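## Task

Place the eraser inside the drawer labelled R of the chest. Every other object on the table has to stay on the table. Drawers have no end stops and can be pulled fully out. Dropping the eraser into its drawer from a little above the rim is allowed. At the end all drawers must be closed. The chest may slide a few centimetres or rotate a little but has to finish standing upright. Nothing counts as done if it stays that way only because the robot is holding it.

## Robot and tools

ROBOT. Two Franka FR3 arms, left_arm and right_arm, each carrying a Robotiq 2F-140 parallel gripper and a wrist camera. Bases in the scene frame: left_arm at (+0.046, +0.361, 0) m, right_arm at (-0.008, -0.287, 0) m, each turned slightly about z. Scene frame: origin on the table top midway between the arms, +z up, +x out over the table, left_arm on the +y side. The arm names do not mean image left or right.

JOINT ORDER (per arm, always): waist, shoulder, upper arm roll, elbow, forearm roll, wrist pitch, wrist roll. Stated ranges in rad: waist -2.744..2.744, shoulder -1.784..1.784, upper arm roll -2.901..2.901, elbow -3.042..-0.152, forearm roll -2.807..2.807, wrist pitch 0.544..4.517, wrist roll -3.016..3.016. True ends may differ by up to 0.018 rad.

A ROW is one flat list of 20 numbers covering both arms: left_arm's 7 joint values, then its gripper position, force_limit, speed; then the same 10 for right_arm. Joint values are scaled offsets in [-1, 1], not angles: 1.0 equals 1.427 rad for the first four joints, 3.044 for forearm roll, 2.596 for wrist pitch, 3.91 for wrist roll. Gripper numbers are absolute settings in [-1, 1]: position +1 fully open (140 mm), about -0.8 pads touching, -1 close until blocked; force_limit -1 about 14 N, 0 about 60 N, +1 about 107 N; speed -1 about 30 mm/s, 0 about 140, +1 about 250. To leave a gripper unchanged, repeat its previous three numbers (0 is a real command). Optionally 14 more numbers in [0, 1] may follow: stiffness multipliers for left_arm's 7 joints then right_arm's 7; they persist until rewritten.

TOOLS.
execute_actions(actions): a list of actions; each action is a table of up to 15 rows, one row per 1/30 s step, the last row held to fill 15 steps. Joint offsets in every row are measured from the angles at the start of that action (not from the previous row). An empty list just returns the current state and images. An action that would push any joint more than 0.018 rad beyond its range is rejected for both arms; if the first action fails, or any action is malformed, the whole call does nothing. Joints pushed to their real end stop there, reported as "joint sent to its limit".
move(target, speed, blocking): target is one row as above, but its offsets count from the last reported "Joint positions". All joints travel in sync, so the hand traces a curve, not a line, and nothing stops for obstacles or the other arm. speed is the top rate in rad/s of the joint with the longest way to go, 0.01 to 2, default 0.5; a path lasts 0.5 to 10 s. Faster moves hit harder, and aiming past a contact presses harder. blocking=false returns after 0.5 s; then use wait or stop before any new motion command. The result adds a "move:" line: ending (done, off_target, moving, held, fault), limits=held or none, and each arm's joint farthest from target.
wait(seconds): 0 to 10 s, arms keep their last command.
stop(): brakes a running move; needs room.
zoom_image(camera, region): camera is cam_high, cam_low, cam_left_wrist or cam_right_wrist; region [x0, y0, x1, y1] in pixels, at most 504 by 504. Image sizes: cam_high and cam_low 896x504, wrist cameras 616x616.
set_collision_behavior(contact_force_n): 20, 40 or 85 N for all arms; default 20.
read_manual(section): licence texts only.
finished_scene(scene): ends the current scene by number; irreversible; reports success and gives the next task.

RESULTS. Each gripper pose is given as end_effector_position (m) and end_effector_quat_wxyz in the scene frame; position is the point between the closed pads and is less accurate at long reach. Fingers point along the gripper's +z and close along its y; fingertips extend about 33 mm past that point when closed, 9 mm when open, and move about 24 mm outward while closing, so keep clearance above surfaces. Joint positions, velocities and targets are listed per arm in joint order. object_status: 0 moving, 1 blocked while opening, 2 blocked while closing (a grip), 3 reached target or pads met (thin items may still be held). Confirm a grasp by status 2. position_measured is in counts: 3 open, 230 pads meeting. To squeeze harder while gripping, raise force_limit and change position slightly, e.g. -1 to -0.98. "joint command not followed" means a clearance check altered targets. HELD in step readings marks steps where an arm's row was held back.

MOTION LIMITS. Joint targets can lead the measured angle by at most 0.248 rad (first four joints), 0.677 (forearm roll), 0.715 (wrist pitch), 1.54 (wrist roll), and the hand target is capped at 70 mm from its current position, so big motions need several actions; finish unfinished motion with new commands.

AVOID. Contact force over the limit (20 N by default, held weight included) or joint torque over its load limit (20, 20, 18, 18, 12, 12, 12 N m) freezes that arm for 10 s. Long loaded holding overheats motors (MOTOR HOT, then OVER-TEMPERATURE FAULT). Do not let the arms collide or press on each other, do not knock objects off the table, do not tip the chest, and avoid drops, slams and hard shoves. Held parts may get short random tugs. The simulation keeps running while you compose replies.

Each tool is called as name(argument=value, ...) on one line, values as JSON.

## Session

execute_actions(actions=[])

Scene clock: 0.00 s.
left_arm: end_effector_position=(+0.8455, +0.2747, +0.3629) position_measured=3 object_status=3 end_effector_quat_wxyz=(-0.143, +0.818, -0.427, +0.358) | right_arm: end_effector_position=(+0.5468, +0.2699, +0.2583) position_measured=3 object_status=3 end_effector_quat_wxyz=(+0.289, -0.419, +0.637, -0.578)
Joint names: [waist, shoulder, upper arm roll, elbow, forearm roll, wrist pitch, wrist roll]
Joint positions: left_arm=[-0.266  0.178 -0.006 -1.876  0.017  2.845 -0.73 ] | right_arm=[ 1.229  0.987 -0.241 -1.051 -1.176  1.591  1.9  ]
Joint velocities: left_arm=[-0.001  0.001 -0.002 -0.001  0.     0.     0.001] | right_arm=[-0.    -0.001  0.     0.001  0.001  0.001 -0.   ]
Joint targets: left_arm=[-0.266 0.178 -0.006 -1.876 0.017 2.845 -0.730] | right_arm=[1.229 0.987 -0.241 -1.051 -1.176 1.591 1.900]
Joint stiffness scale: left_arm=[1. 1. 1. 1. 1. 1. 1.] | right_arm=[1. 1. 1. 1. 1. 1. 1.]

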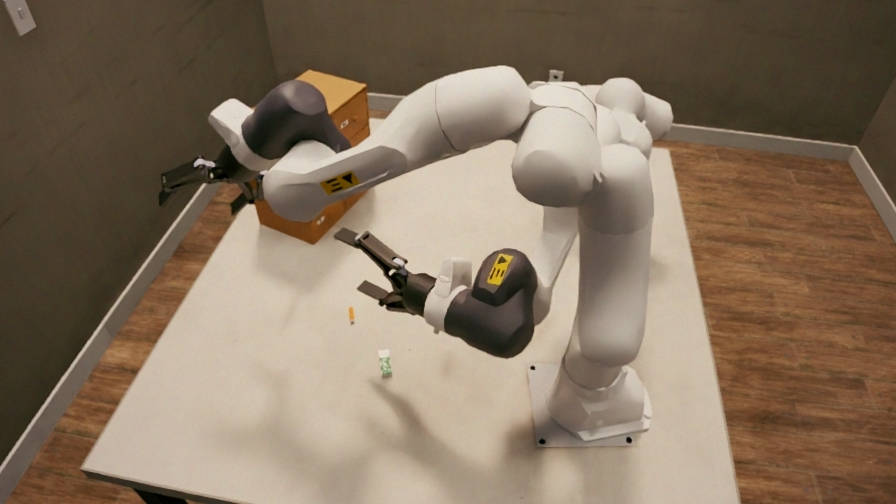

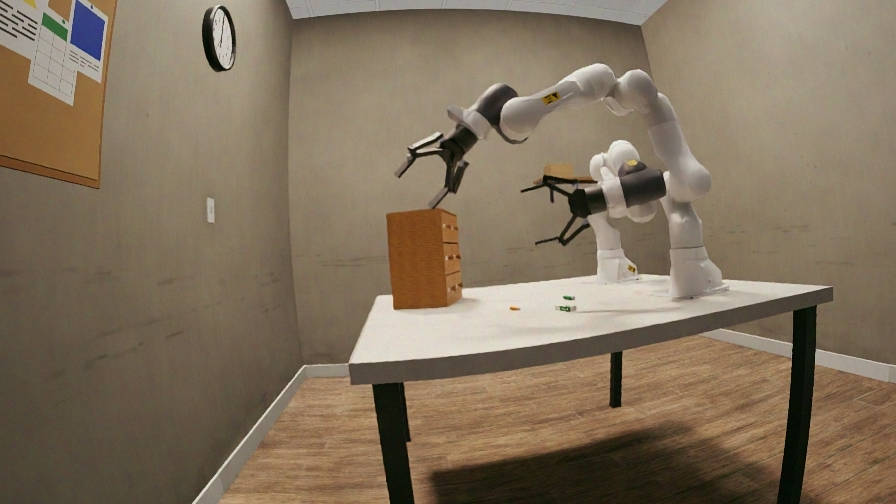

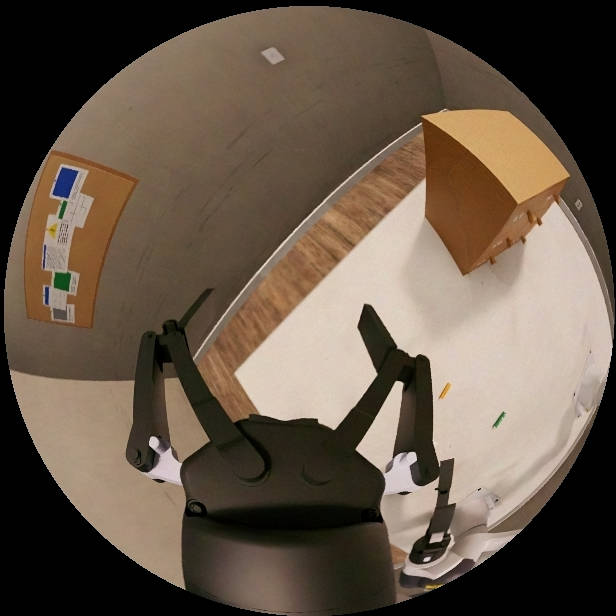

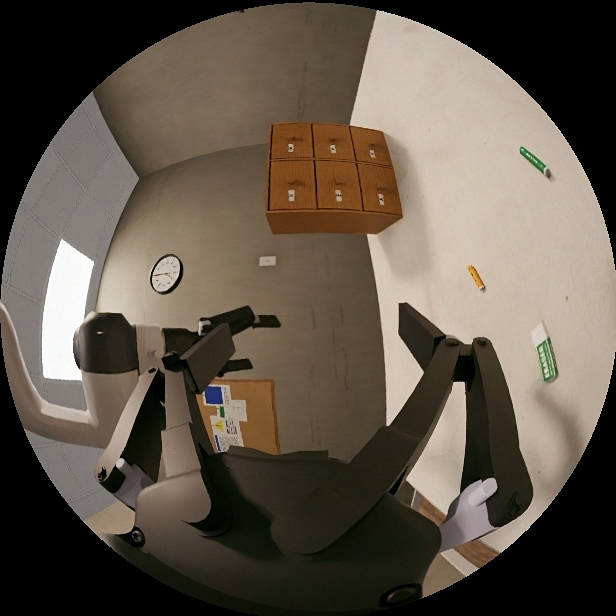

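zoom_image(camera="cam_right_wrist", region=[260, 110, 410, 240])

Region (260, 110, 410, 240) of cam_right_wrist's 616x616 image, scaled by 3.360, with more detail than that image has; it fills the top 437 rows of this view, and the rest is white.

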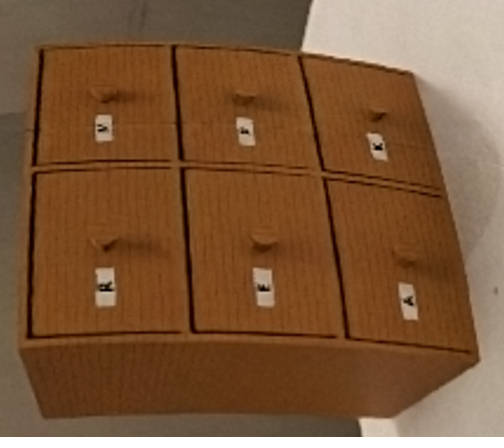

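move(target=[0.45,-0.405,0.004,0,-0.0056,-0.364,0.187,0.1,0,0,-0.72,-0.972,0.169,-0.70,0.386,0.023,-0.734,-0.1,0,0], speed=0.9)

Scene clock: 9.70 s.
left_arm: end_effector_position=(+0.5084, +0.6386, +0.5210) position_measured=117 object_status=3 end_effector_quat_wxyz=(-0.185, +0.851, -0.481, +0.103) | right_arm: end_effector_position=(+0.4034, -0.1584, +0.3897) position_measured=141 object_status=3 end_effector_quat_wxyz=(+0.002, +0.989, -0.150, +0.000)
Joint names: [waist, shoulder, upper arm roll, elbow, forearm roll, wrist pitch, wrist roll]
Joint positions: left_arm=[ 0.375 -0.4   -0.    -1.875  0.004  1.902 -0.003] | right_arm=[ 0.204 -0.397 -0.001 -2.047 -0.005  1.648 -0.962]
Joint velocities: left_arm=[-0.002  0.     0.001 -0.     0.    -0.001  0.002] | right_arm=[-0.     0.    -0.001  0.001  0.    -0.001 -0.006]
Joint targets: left_arm=[0.376 -0.400 -0.000 -1.876 0.000 1.900 0.001] | right_arm=[0.201 -0.399 0.000 -2.049 -0.001 1.651 -0.970]
Joint stiffness scale: left_arm=[1. 1. 1. 1. 1. 1. 1.] | right_arm=[1. 1. 1. 1. 1. 1. 1.]
move: done; limits=none; left_arm: farthest joint: the forearm roll, 0.005 radians from its target (0.018 radians at the start); right_arm: farthest joint: the wrist roll, 0.008 radians from its target (2.870 radians at the start)

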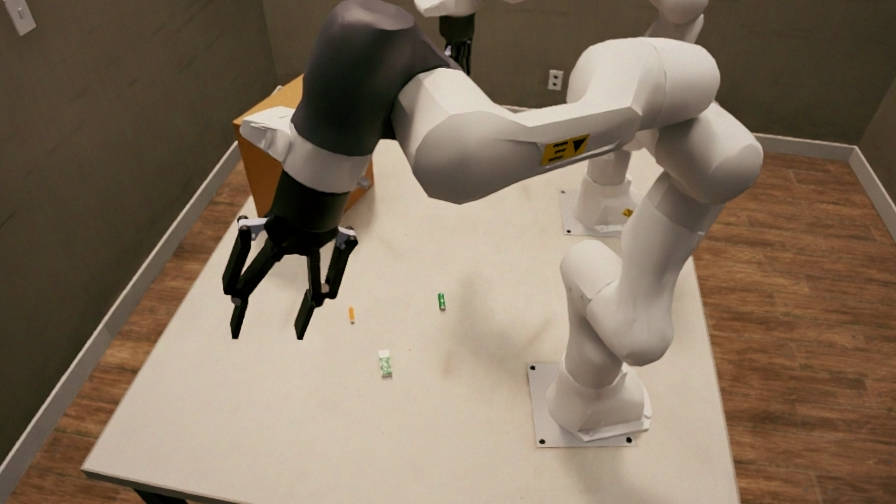

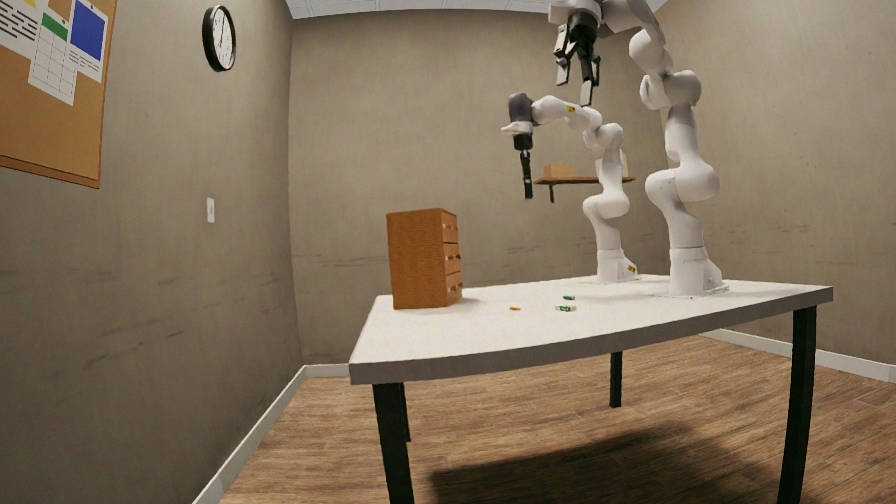

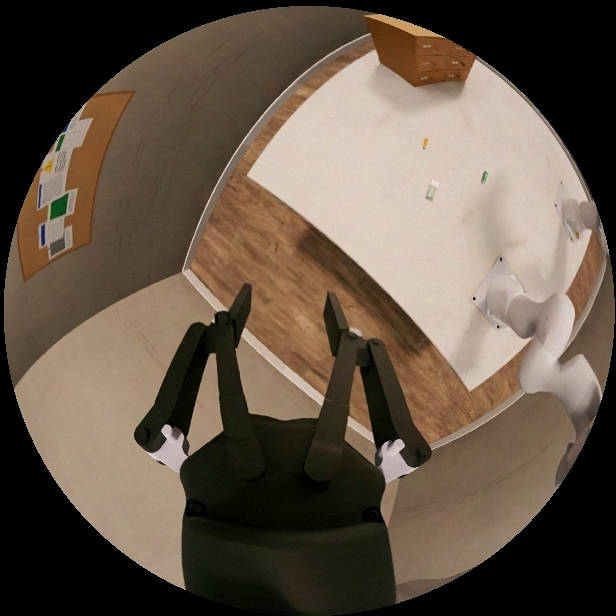

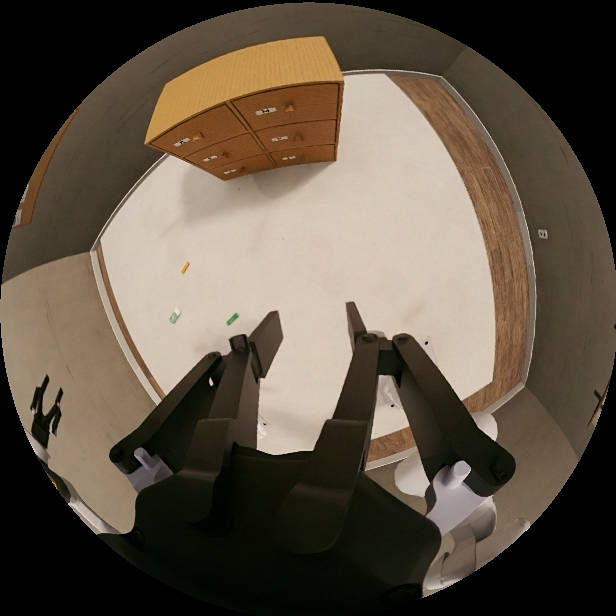

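move(target=[-0.445,0.116,0,-0.497,-0.001,0.172,-0.127,0.1,0,0,0.021,0.380,0,0.156,0.0015,0.2585,0.015,-0.1,0,0], speed=0.5)

Scene clock: 18.90 s.
left_arm: end_effector_position=(+0.4694, +0.3207, +0.1294) position_measured=117 object_status=3 end_effector_quat_wxyz=(-0.001, +0.832, -0.555, -0.003) | right_arm: end_effector_position=(+0.6572, -0.0568, +0.2901) position_measured=141 object_status=3 end_effector_quat_wxyz=(-0.080, +0.972, -0.159, +0.152)
Joint names: [waist, shoulder, upper arm roll, elbow, forearm roll, wrist pitch, wrist roll]
Joint positions: left_arm=[-0.259 -0.233 -0.002 -2.583  0.004  2.346 -0.494] | right_arm=[ 0.232  0.144 -0.001 -1.827 -0.004  2.317 -0.91 ]
Joint velocities: left_arm=[-0.     0.     0.    -0.002 -0.     0.001 -0.005] | right_arm=[-0.     0.001  0.002  0.    -0.001  0.001  0.001]
Joint targets: left_arm=[-0.260 -0.234 -0.000 -2.585 0.001 2.348 -0.500] | right_arm=[0.234 0.145 -0.001 -1.825 -0.000 2.319 -0.904]
Joint stiffness scale: left_arm=[1. 1. 1. 1. 1. 1. 1.] | right_arm=[1. 1. 1. 1. 1. 1. 1.]
move: done; limits=none; left_arm: farthest joint: the wrist roll, 0.005 radians from its target (0.497 radians at the start); right_arm: farthest joint: the wrist roll, 0.007 radians from its target (0.061 radians at the start)

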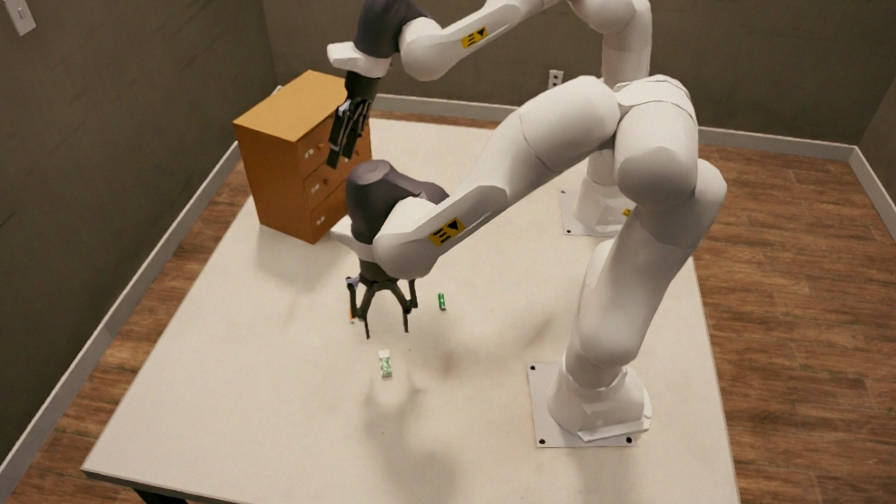

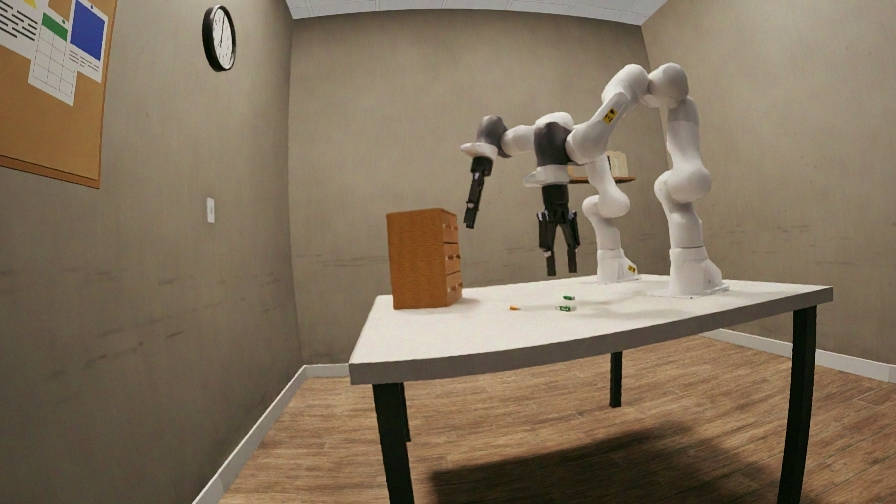

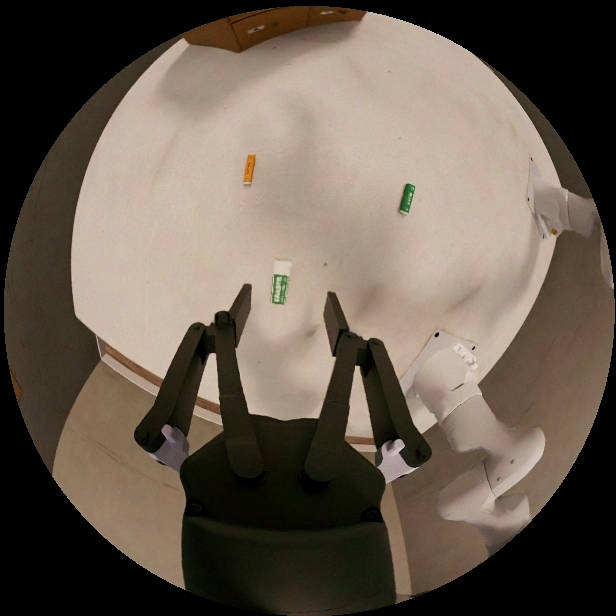

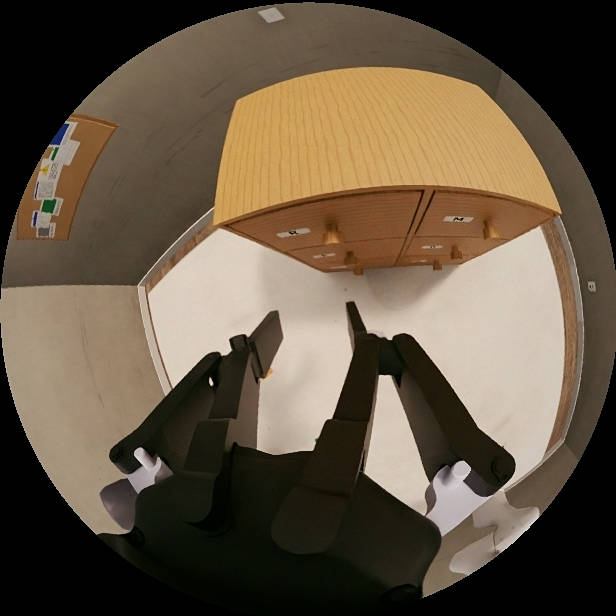

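zoom_image(camera="cam_right_wrist", region=[210, 170, 450, 350])

zoom_image(camera="cam_low", region=[400, 170, 520, 310])

zoom_image(camera="cam_high", region=[270, 80, 400, 200])

Region (210, 170, 450, 350) of cam_right_wrist's 616x616 image, scaled by 2.100, with more detail than that image has; it fills the top 378 rows of this view, and the rest is white.

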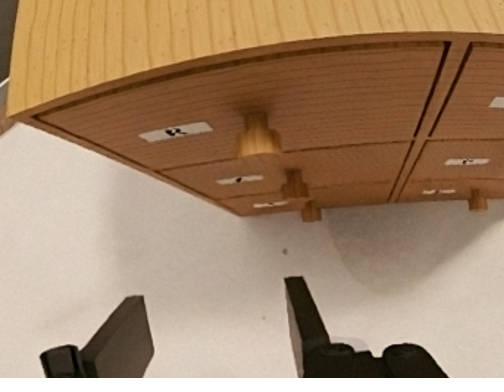

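Region (400, 170, 520, 310) of cam_low's 896x504 image, scaled by 3.600, with more detail than that image has; it fills the left 432 columns of this view, and the rest is white.

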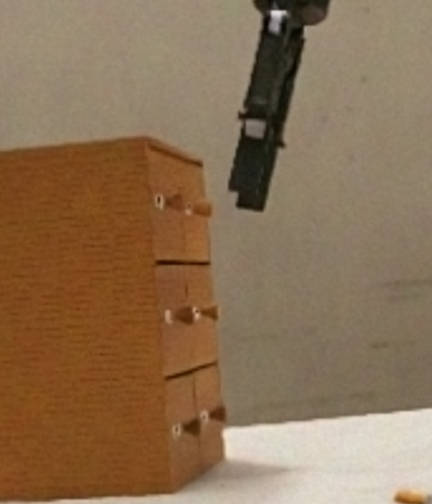

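Region (270, 80, 400, 200) of cam_high's 896x504 image, scaled by 3.877, with more detail than that image has; it fills the top 465 rows of this view, and the rest is white.

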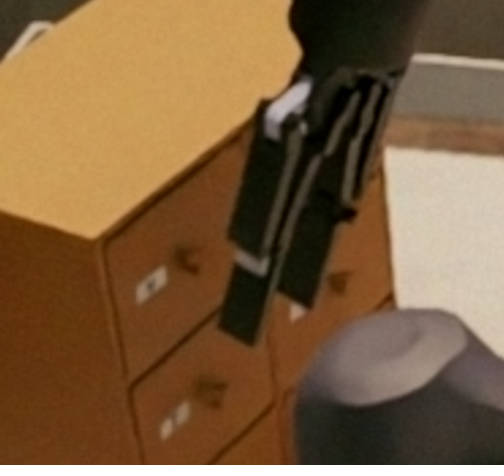

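move(target=[0.0425,0.089,0,-0.038,0,0.072,0.016,-0.1,0,0,-0.038,0.0406,0,0.039,0,0.004,-0.0125,-0.1,0,0], speed=0.2)

zoom_image(camera="cam_right_wrist", region=[230, 220, 410, 350])

zoom_image(camera="cam_low", region=[420, 180, 500, 260])

zoom_image(camera="cam_left_wrist", region=[220, 230, 370, 350])

Scene clock: 24.87 s.
left_arm: end_effector_position=(+0.4708, +0.3457, +0.0707) position_measured=141 object_status=3 end_effector_quat_wxyz=(-0.001, +0.832, -0.554, -0.000) | right_arm: end_effector_position=(+0.6852, -0.0866, +0.2824) position_measured=141 object_status=3 end_effector_quat_wxyz=(-0.074, +0.971, -0.164, +0.158)
Joint names: [waist, shoulder, upper arm roll, elbow, forearm roll, wrist pitch, wrist roll]
Joint positions: left_arm=[-0.199 -0.107 -0.002 -2.636  0.004  2.531 -0.437] | right_arm=[ 0.18   0.2   -0.001 -1.774 -0.004  2.324 -0.952]
Joint velocities: left_arm=[-0.002  0.001 -0.001  0.001  0.001  0.002  0.006] | right_arm=[ 0.    -0.001 -0.001 -0.     0.    -0.    -0.004]
Joint targets: left_arm=[-0.198 -0.106 -0.002 -2.637 0.004 2.533 -0.432] | right_arm=[0.177 0.202 -0.001 -1.771 -0.004 2.327 -0.959]
Joint stiffness scale: left_arm=[1. 1. 1. 1. 1. 1. 1.] | right_arm=[1. 1. 1. 1. 1. 1. 1.]
move: done; limits=none; left_arm: farthest joint: the wrist roll, 0.006 radians from its target (0.065 radians at the start); right_arm: farthest joint: the wrist roll, 0.007 radians from its target (0.049 radians at the start)

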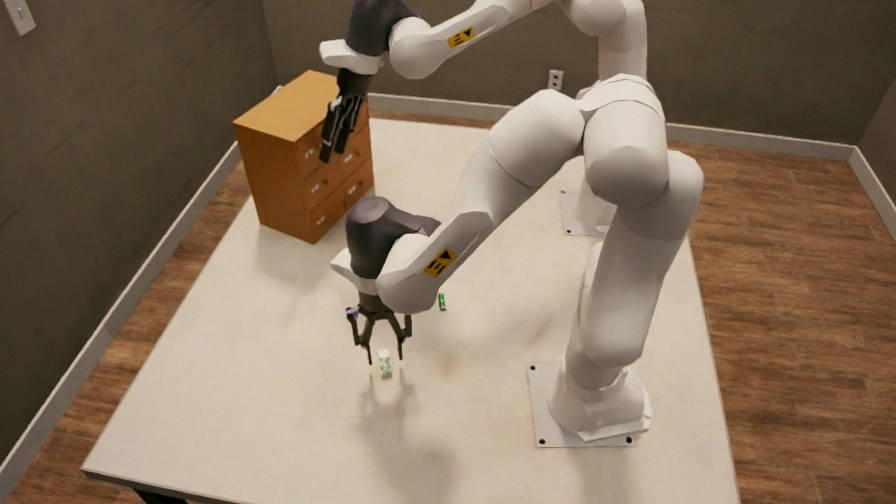

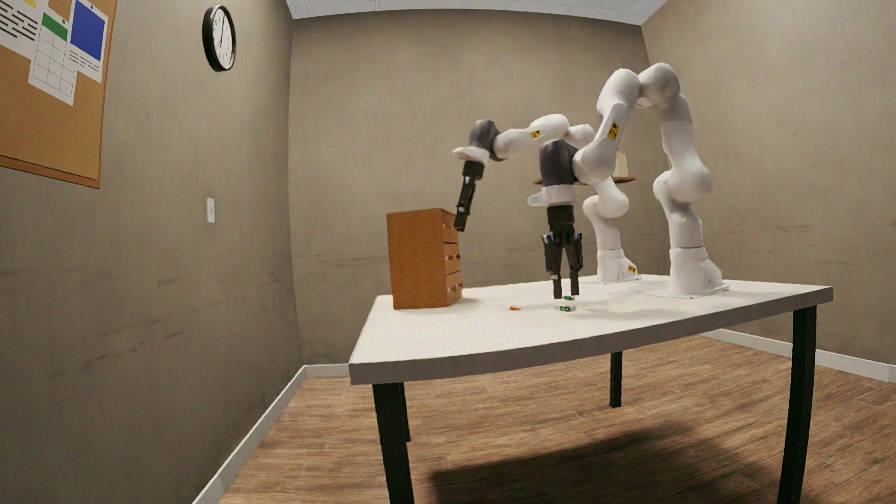

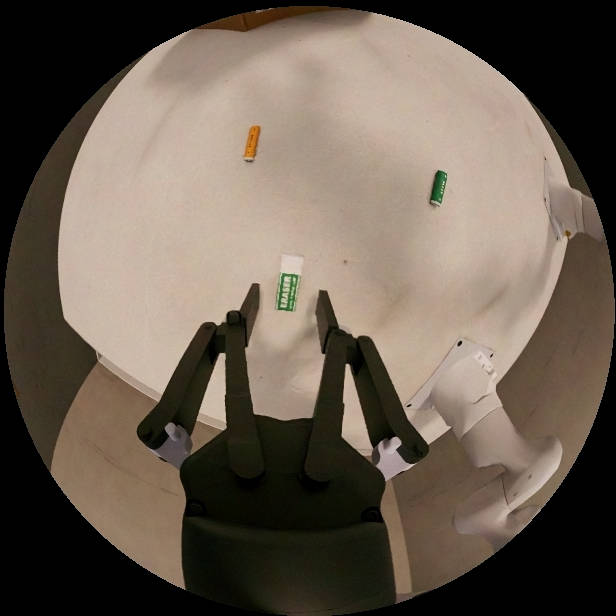

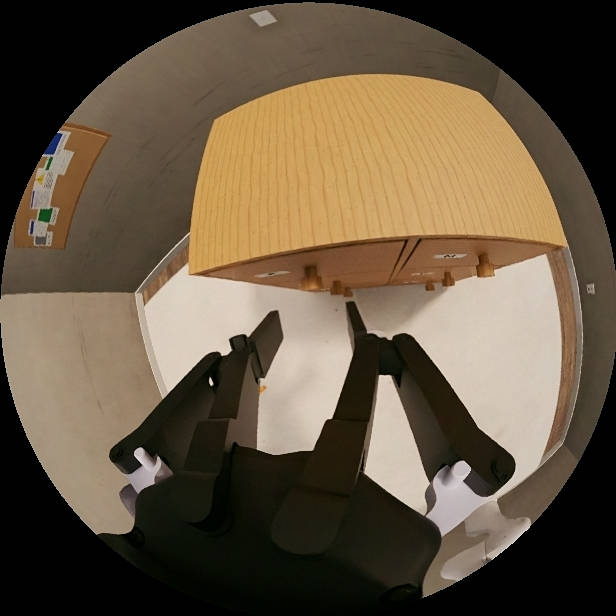

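Region (230, 220, 410, 350) of cam_right_wrist's 616x616 image, scaled by 2.800, with more detail than that image has.

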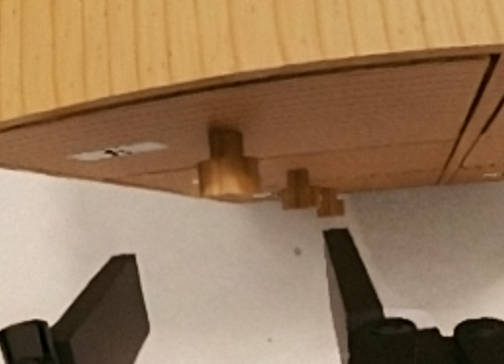

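Region (420, 180, 500, 260) of cam_low's 896x504 image, scaled by 6.300, with more detail than that image has.

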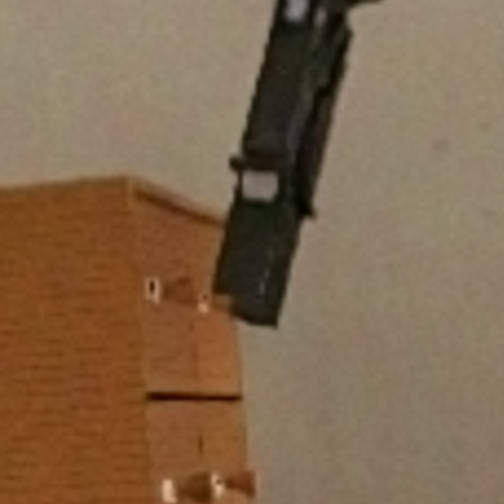

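Region (220, 230, 370, 350) of cam_left_wrist's 616x616 image, scaled by 3.360, with more detail than that image has; it fills the top 403 rows of this view, and the rest is white.

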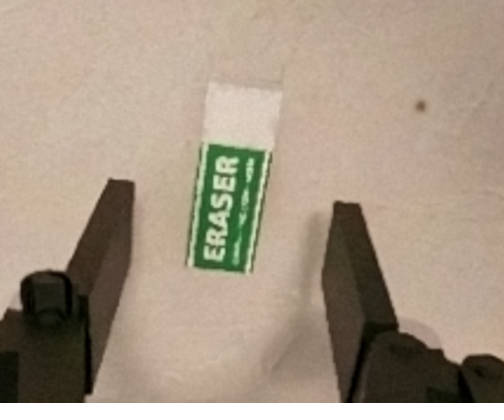

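move(target=[0,0.0378,0,-0.007,0,0.024,0,-0.3,0,-0.5,-0.018,0.0635,0,0.075,0,-0.006,-0.008,-0.1,0,0], speed=0.1)

zoom_image(camera="cam_low", region=[530, 265, 600, 325])

zoom_image(camera="cam_low", region=[420, 180, 500, 260])

zoom_image(camera="cam_high", region=[340, 310, 430, 400])

Scene clock: 29.97 s.
left_arm: end_effector_position=(+0.4702, +0.3456, +0.0504) position_measured=167 object_status=3 end_effector_quat_wxyz=(-0.001, +0.832, -0.555, -0.001) | right_arm: end_effector_position=(+0.7152, -0.0949, +0.2760) position_measured=141 object_status=3 end_effector_quat_wxyz=(-0.071, +0.971, -0.164, +0.160)
Joint names: [waist, shoulder, upper arm roll, elbow, forearm roll, wrist pitch, wrist roll]
Joint positions: left_arm=[-0.199 -0.054 -0.002 -2.645  0.004  2.59  -0.435] | right_arm=[ 0.157  0.287 -0.001 -1.669 -0.004  2.309 -0.974]
Joint velocities: left_arm=[ 0.002 -0.001  0.     0.002  0.     0.003  0.   ] | right_arm=[-0.001  0.001 -0.001  0.001  0.    -0.001 -0.006]
Joint targets: left_arm=[-0.199 -0.053 -0.002 -2.646 0.004 2.593 -0.437] | right_arm=[0.154 0.291 -0.001 -1.667 -0.004 2.309 -0.983]
Joint stiffness scale: left_arm=[1. 1. 1. 1. 1. 1. 1.] | right_arm=[1. 1. 1. 1. 1. 1. 1.]
move: done; limits=none; left_arm: farthest joint: the wrist pitch, 0.003 radians from its target (0.062 radians at the start); right_arm: farthest joint: the wrist roll, 0.010 radians from its target (0.030 radians at the start)

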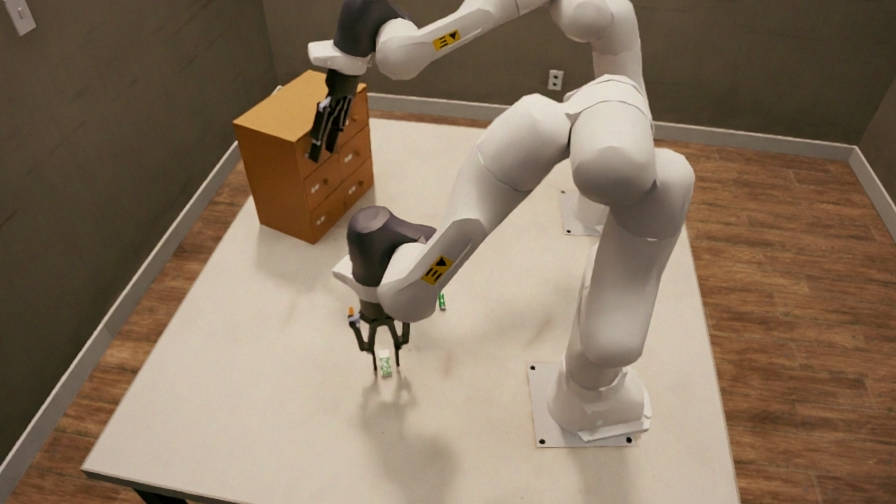

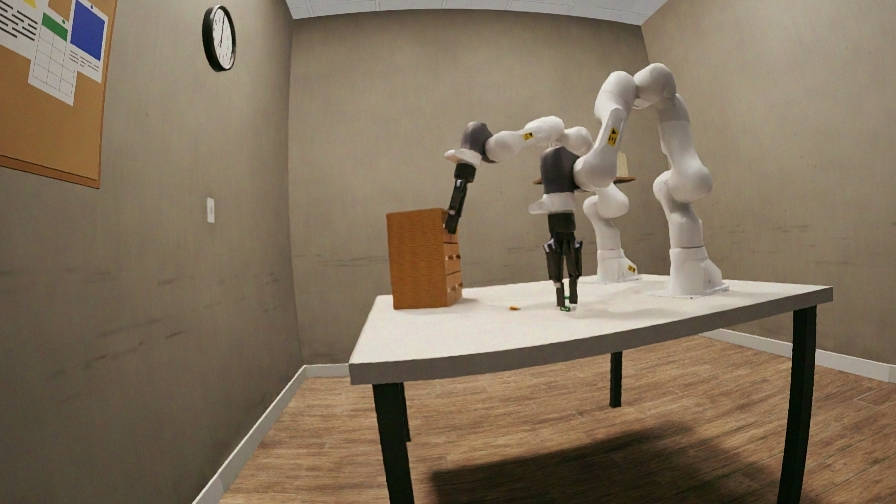

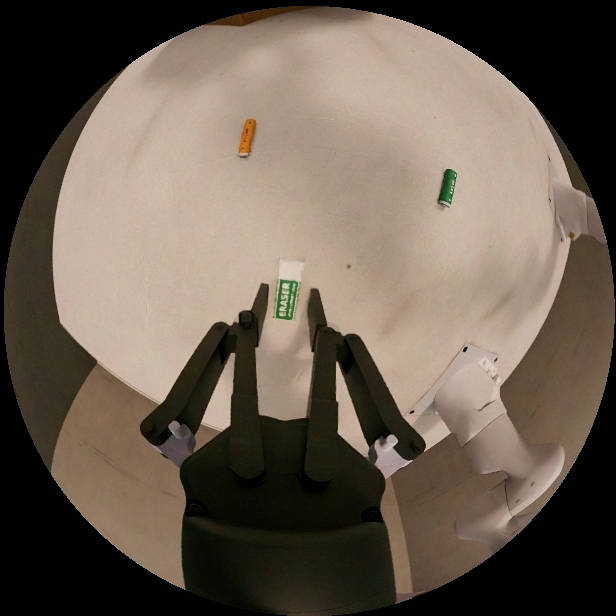

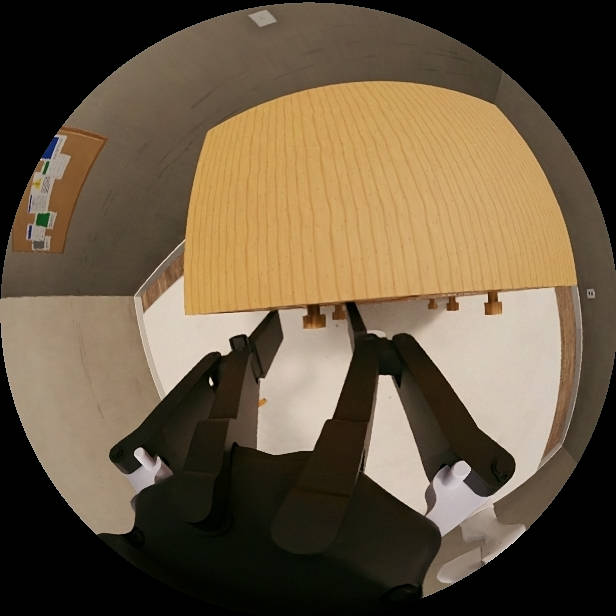

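Region (530, 265, 600, 325) of cam_low's 896x504 image, scaled by 7.200, with more detail than that image has; it fills the top 432 rows of this view, and the rest is white.

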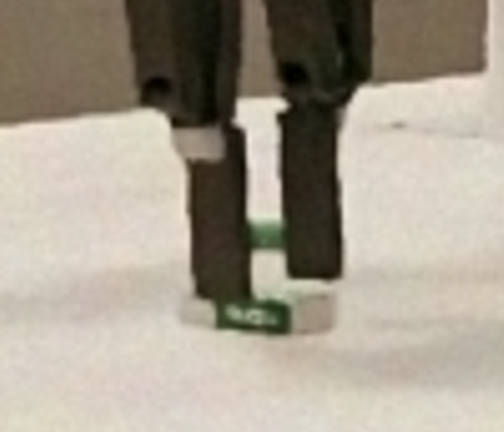

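Region (420, 180, 500, 260) of cam_low's 896x504 image, scaled by 6.300, with more detail than that image has.

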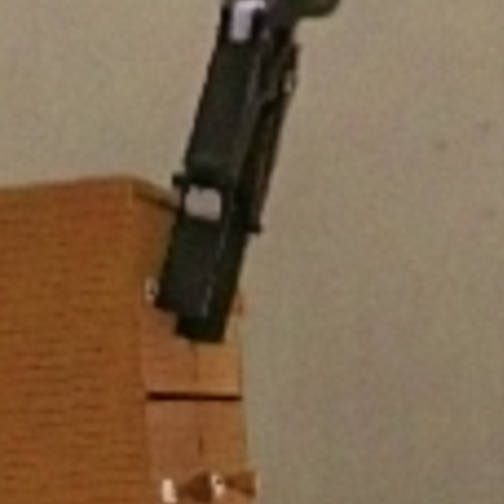

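Region (340, 310, 430, 400) of cam_high's 896x504 image, scaled by 5.600, with more detail than that image has.

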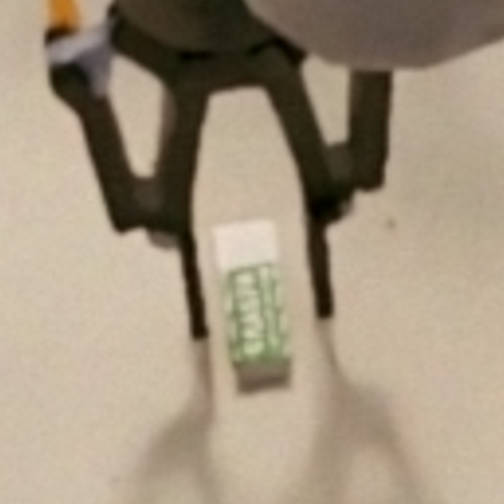

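move(target=[-0.0125,0.028,0,0.007,0,0.0125,-0.005,-0.3,0,-0.5,0,0,0,0,0,0,0,-1,-0.2,-0.6], speed=0.08)

zoom_image(camera="cam_low", region=[530, 265, 600, 325])

Scene clock: 32.13 s.
left_arm: end_effector_position=(+0.4734, +0.3383, +0.0395) position_measured=167 object_status=3 end_effector_quat_wxyz=(-0.001, +0.831, -0.556, -0.001) | right_arm: end_effector_position=(+0.7146, -0.0955, +0.2755) position_measured=209 object_status=2 end_effector_quat_wxyz=(-0.071, +0.971, -0.163, +0.159)
Joint names: [waist, shoulder, upper arm roll, elbow, forearm roll, wrist pitch, wrist roll]
Joint positions: left_arm=[-0.216 -0.016 -0.002 -2.637  0.004  2.62  -0.449] | right_arm=[ 0.157  0.287 -0.001 -1.669 -0.004  2.306 -0.975]
Joint velocities: left_arm=[-0.001  0.    -0.001 -0.    -0.001  0.001 -0.005] | right_arm=[ 0.001  0.    -0.    -0.001 -0.    -0.    -0.001]
Joint targets: left_arm=[-0.217 -0.014 -0.002 -2.635 0.004 2.623 -0.455] | right_arm=[0.157 0.287 -0.001 -1.669 -0.004 2.309 -0.974]
Joint stiffness scale: left_arm=[1. 1. 1. 1. 1. 1. 1.] | right_arm=[1. 1. 1. 1. 1. 1. 1.]
move: done; limits=none; left_arm: farthest joint: the wrist roll, 0.005 radians from its target (0.019 radians at the start); right_arm: farthest joint: the wrist pitch, 0.003 radians from its target (0.001 radians at the start)

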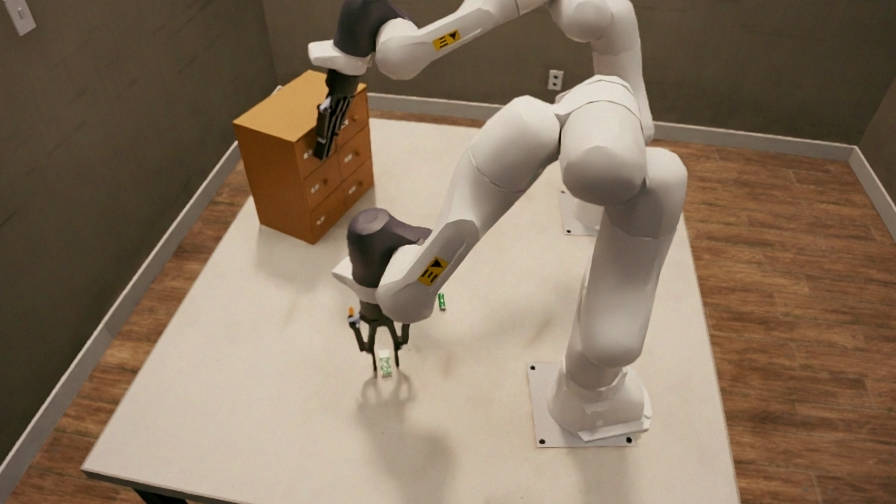

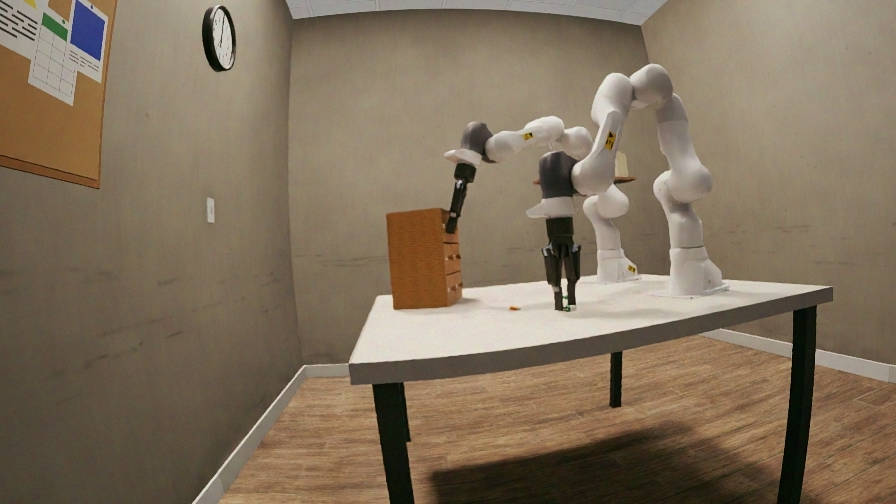

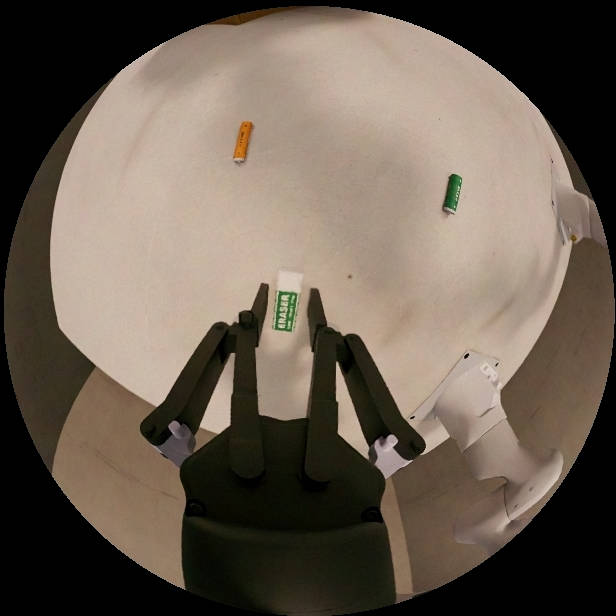

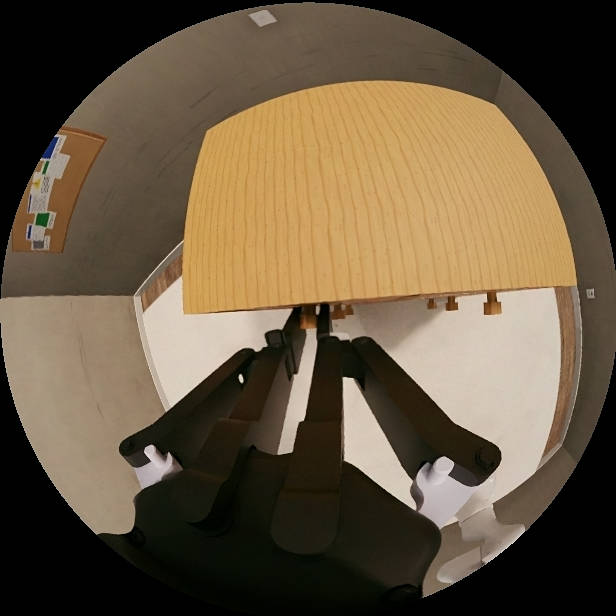

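Region (530, 265, 600, 325) of cam_low's 896x504 image, scaled by 7.200, with more detail than that image has; it fills the top 432 rows of this view, and the rest is white.

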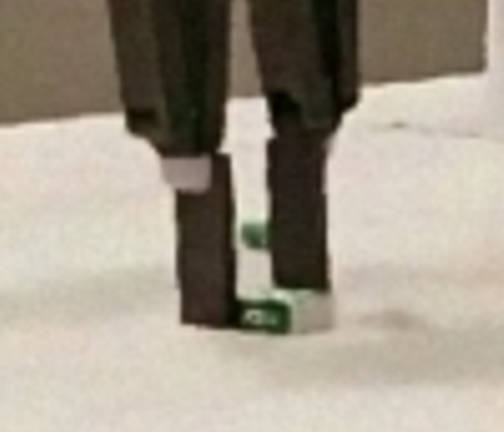

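move(target=[0,0,0,0,0,0,0,-1,-0.3,-0.7,0.025,-0.0835,0,-0.116,0,0.0185,0.0105,-1,-0.2,-0.6], speed=0.13)

Scene clock: 35.23 s.
left_arm: end_effector_position=(+0.4738, +0.3383, +0.0398) position_measured=199 object_status=2 end_effector_quat_wxyz=(-0.001, +0.832, -0.555, -0.000) | right_arm: end_effector_position=(+0.6722, -0.0827, +0.2756) position_measured=209 object_status=2 end_effector_quat_wxyz=(-0.076, +0.971, -0.163, +0.156)
Joint names: [waist, shoulder, upper arm roll, elbow, forearm roll, wrist pitch, wrist roll]
Joint positions: left_arm=[-0.216 -0.016 -0.002 -2.636  0.004  2.621 -0.451] | right_arm=[ 0.19   0.17  -0.001 -1.832 -0.004  2.351 -0.944]
Joint velocities: left_arm=[-0. -0. -0. -0. -0.  0.  0.] | right_arm=[ 0.001  0.002 -0.001 -0.001 -0.002  0.001  0.004]
Joint targets: left_arm=[-0.216 -0.016 -0.002 -2.637 0.004 2.620 -0.449] | right_arm=[0.193 0.168 -0.001 -1.835 -0.004 2.354 -0.934]
Joint stiffness scale: left_arm=[1. 1. 1. 1. 1. 1. 1.] | right_arm=[1. 1. 1. 1. 1. 1. 1.]
move: done; limits=none; left_arm: farthest joint: the wrist roll, 0.002 radians from its target (0.002 radians at the start); right_arm: farthest joint: the wrist roll, 0.010 radians from its target (0.041 radians at the start)

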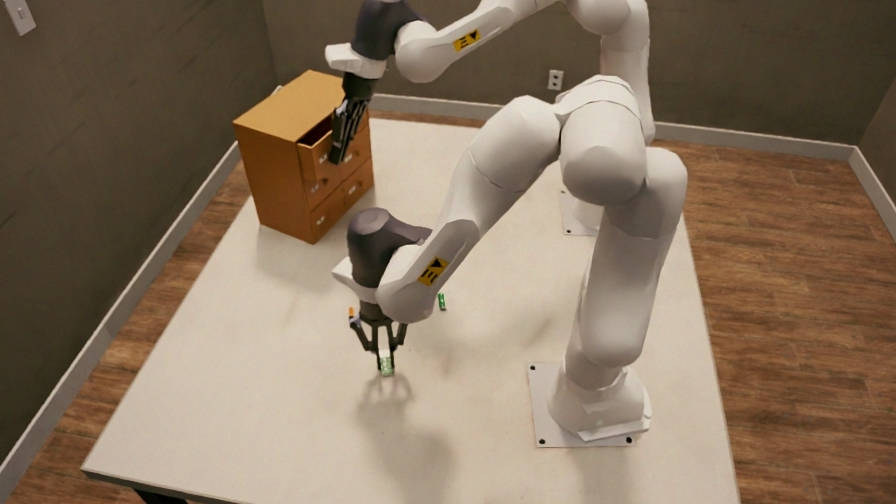

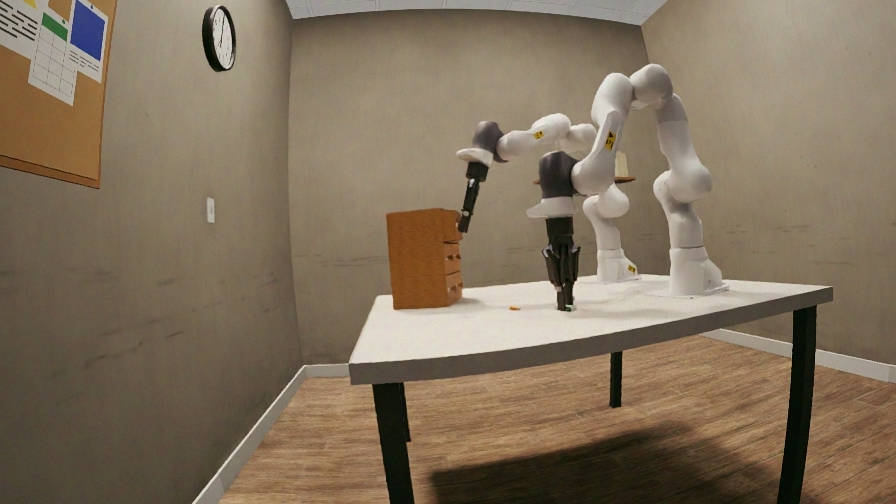

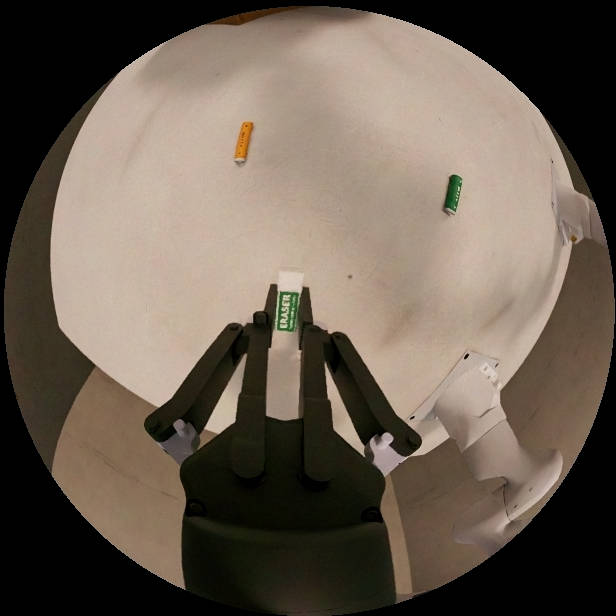

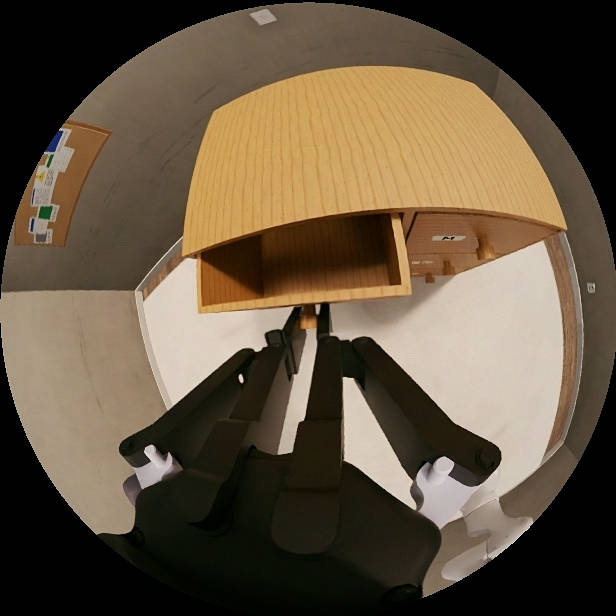

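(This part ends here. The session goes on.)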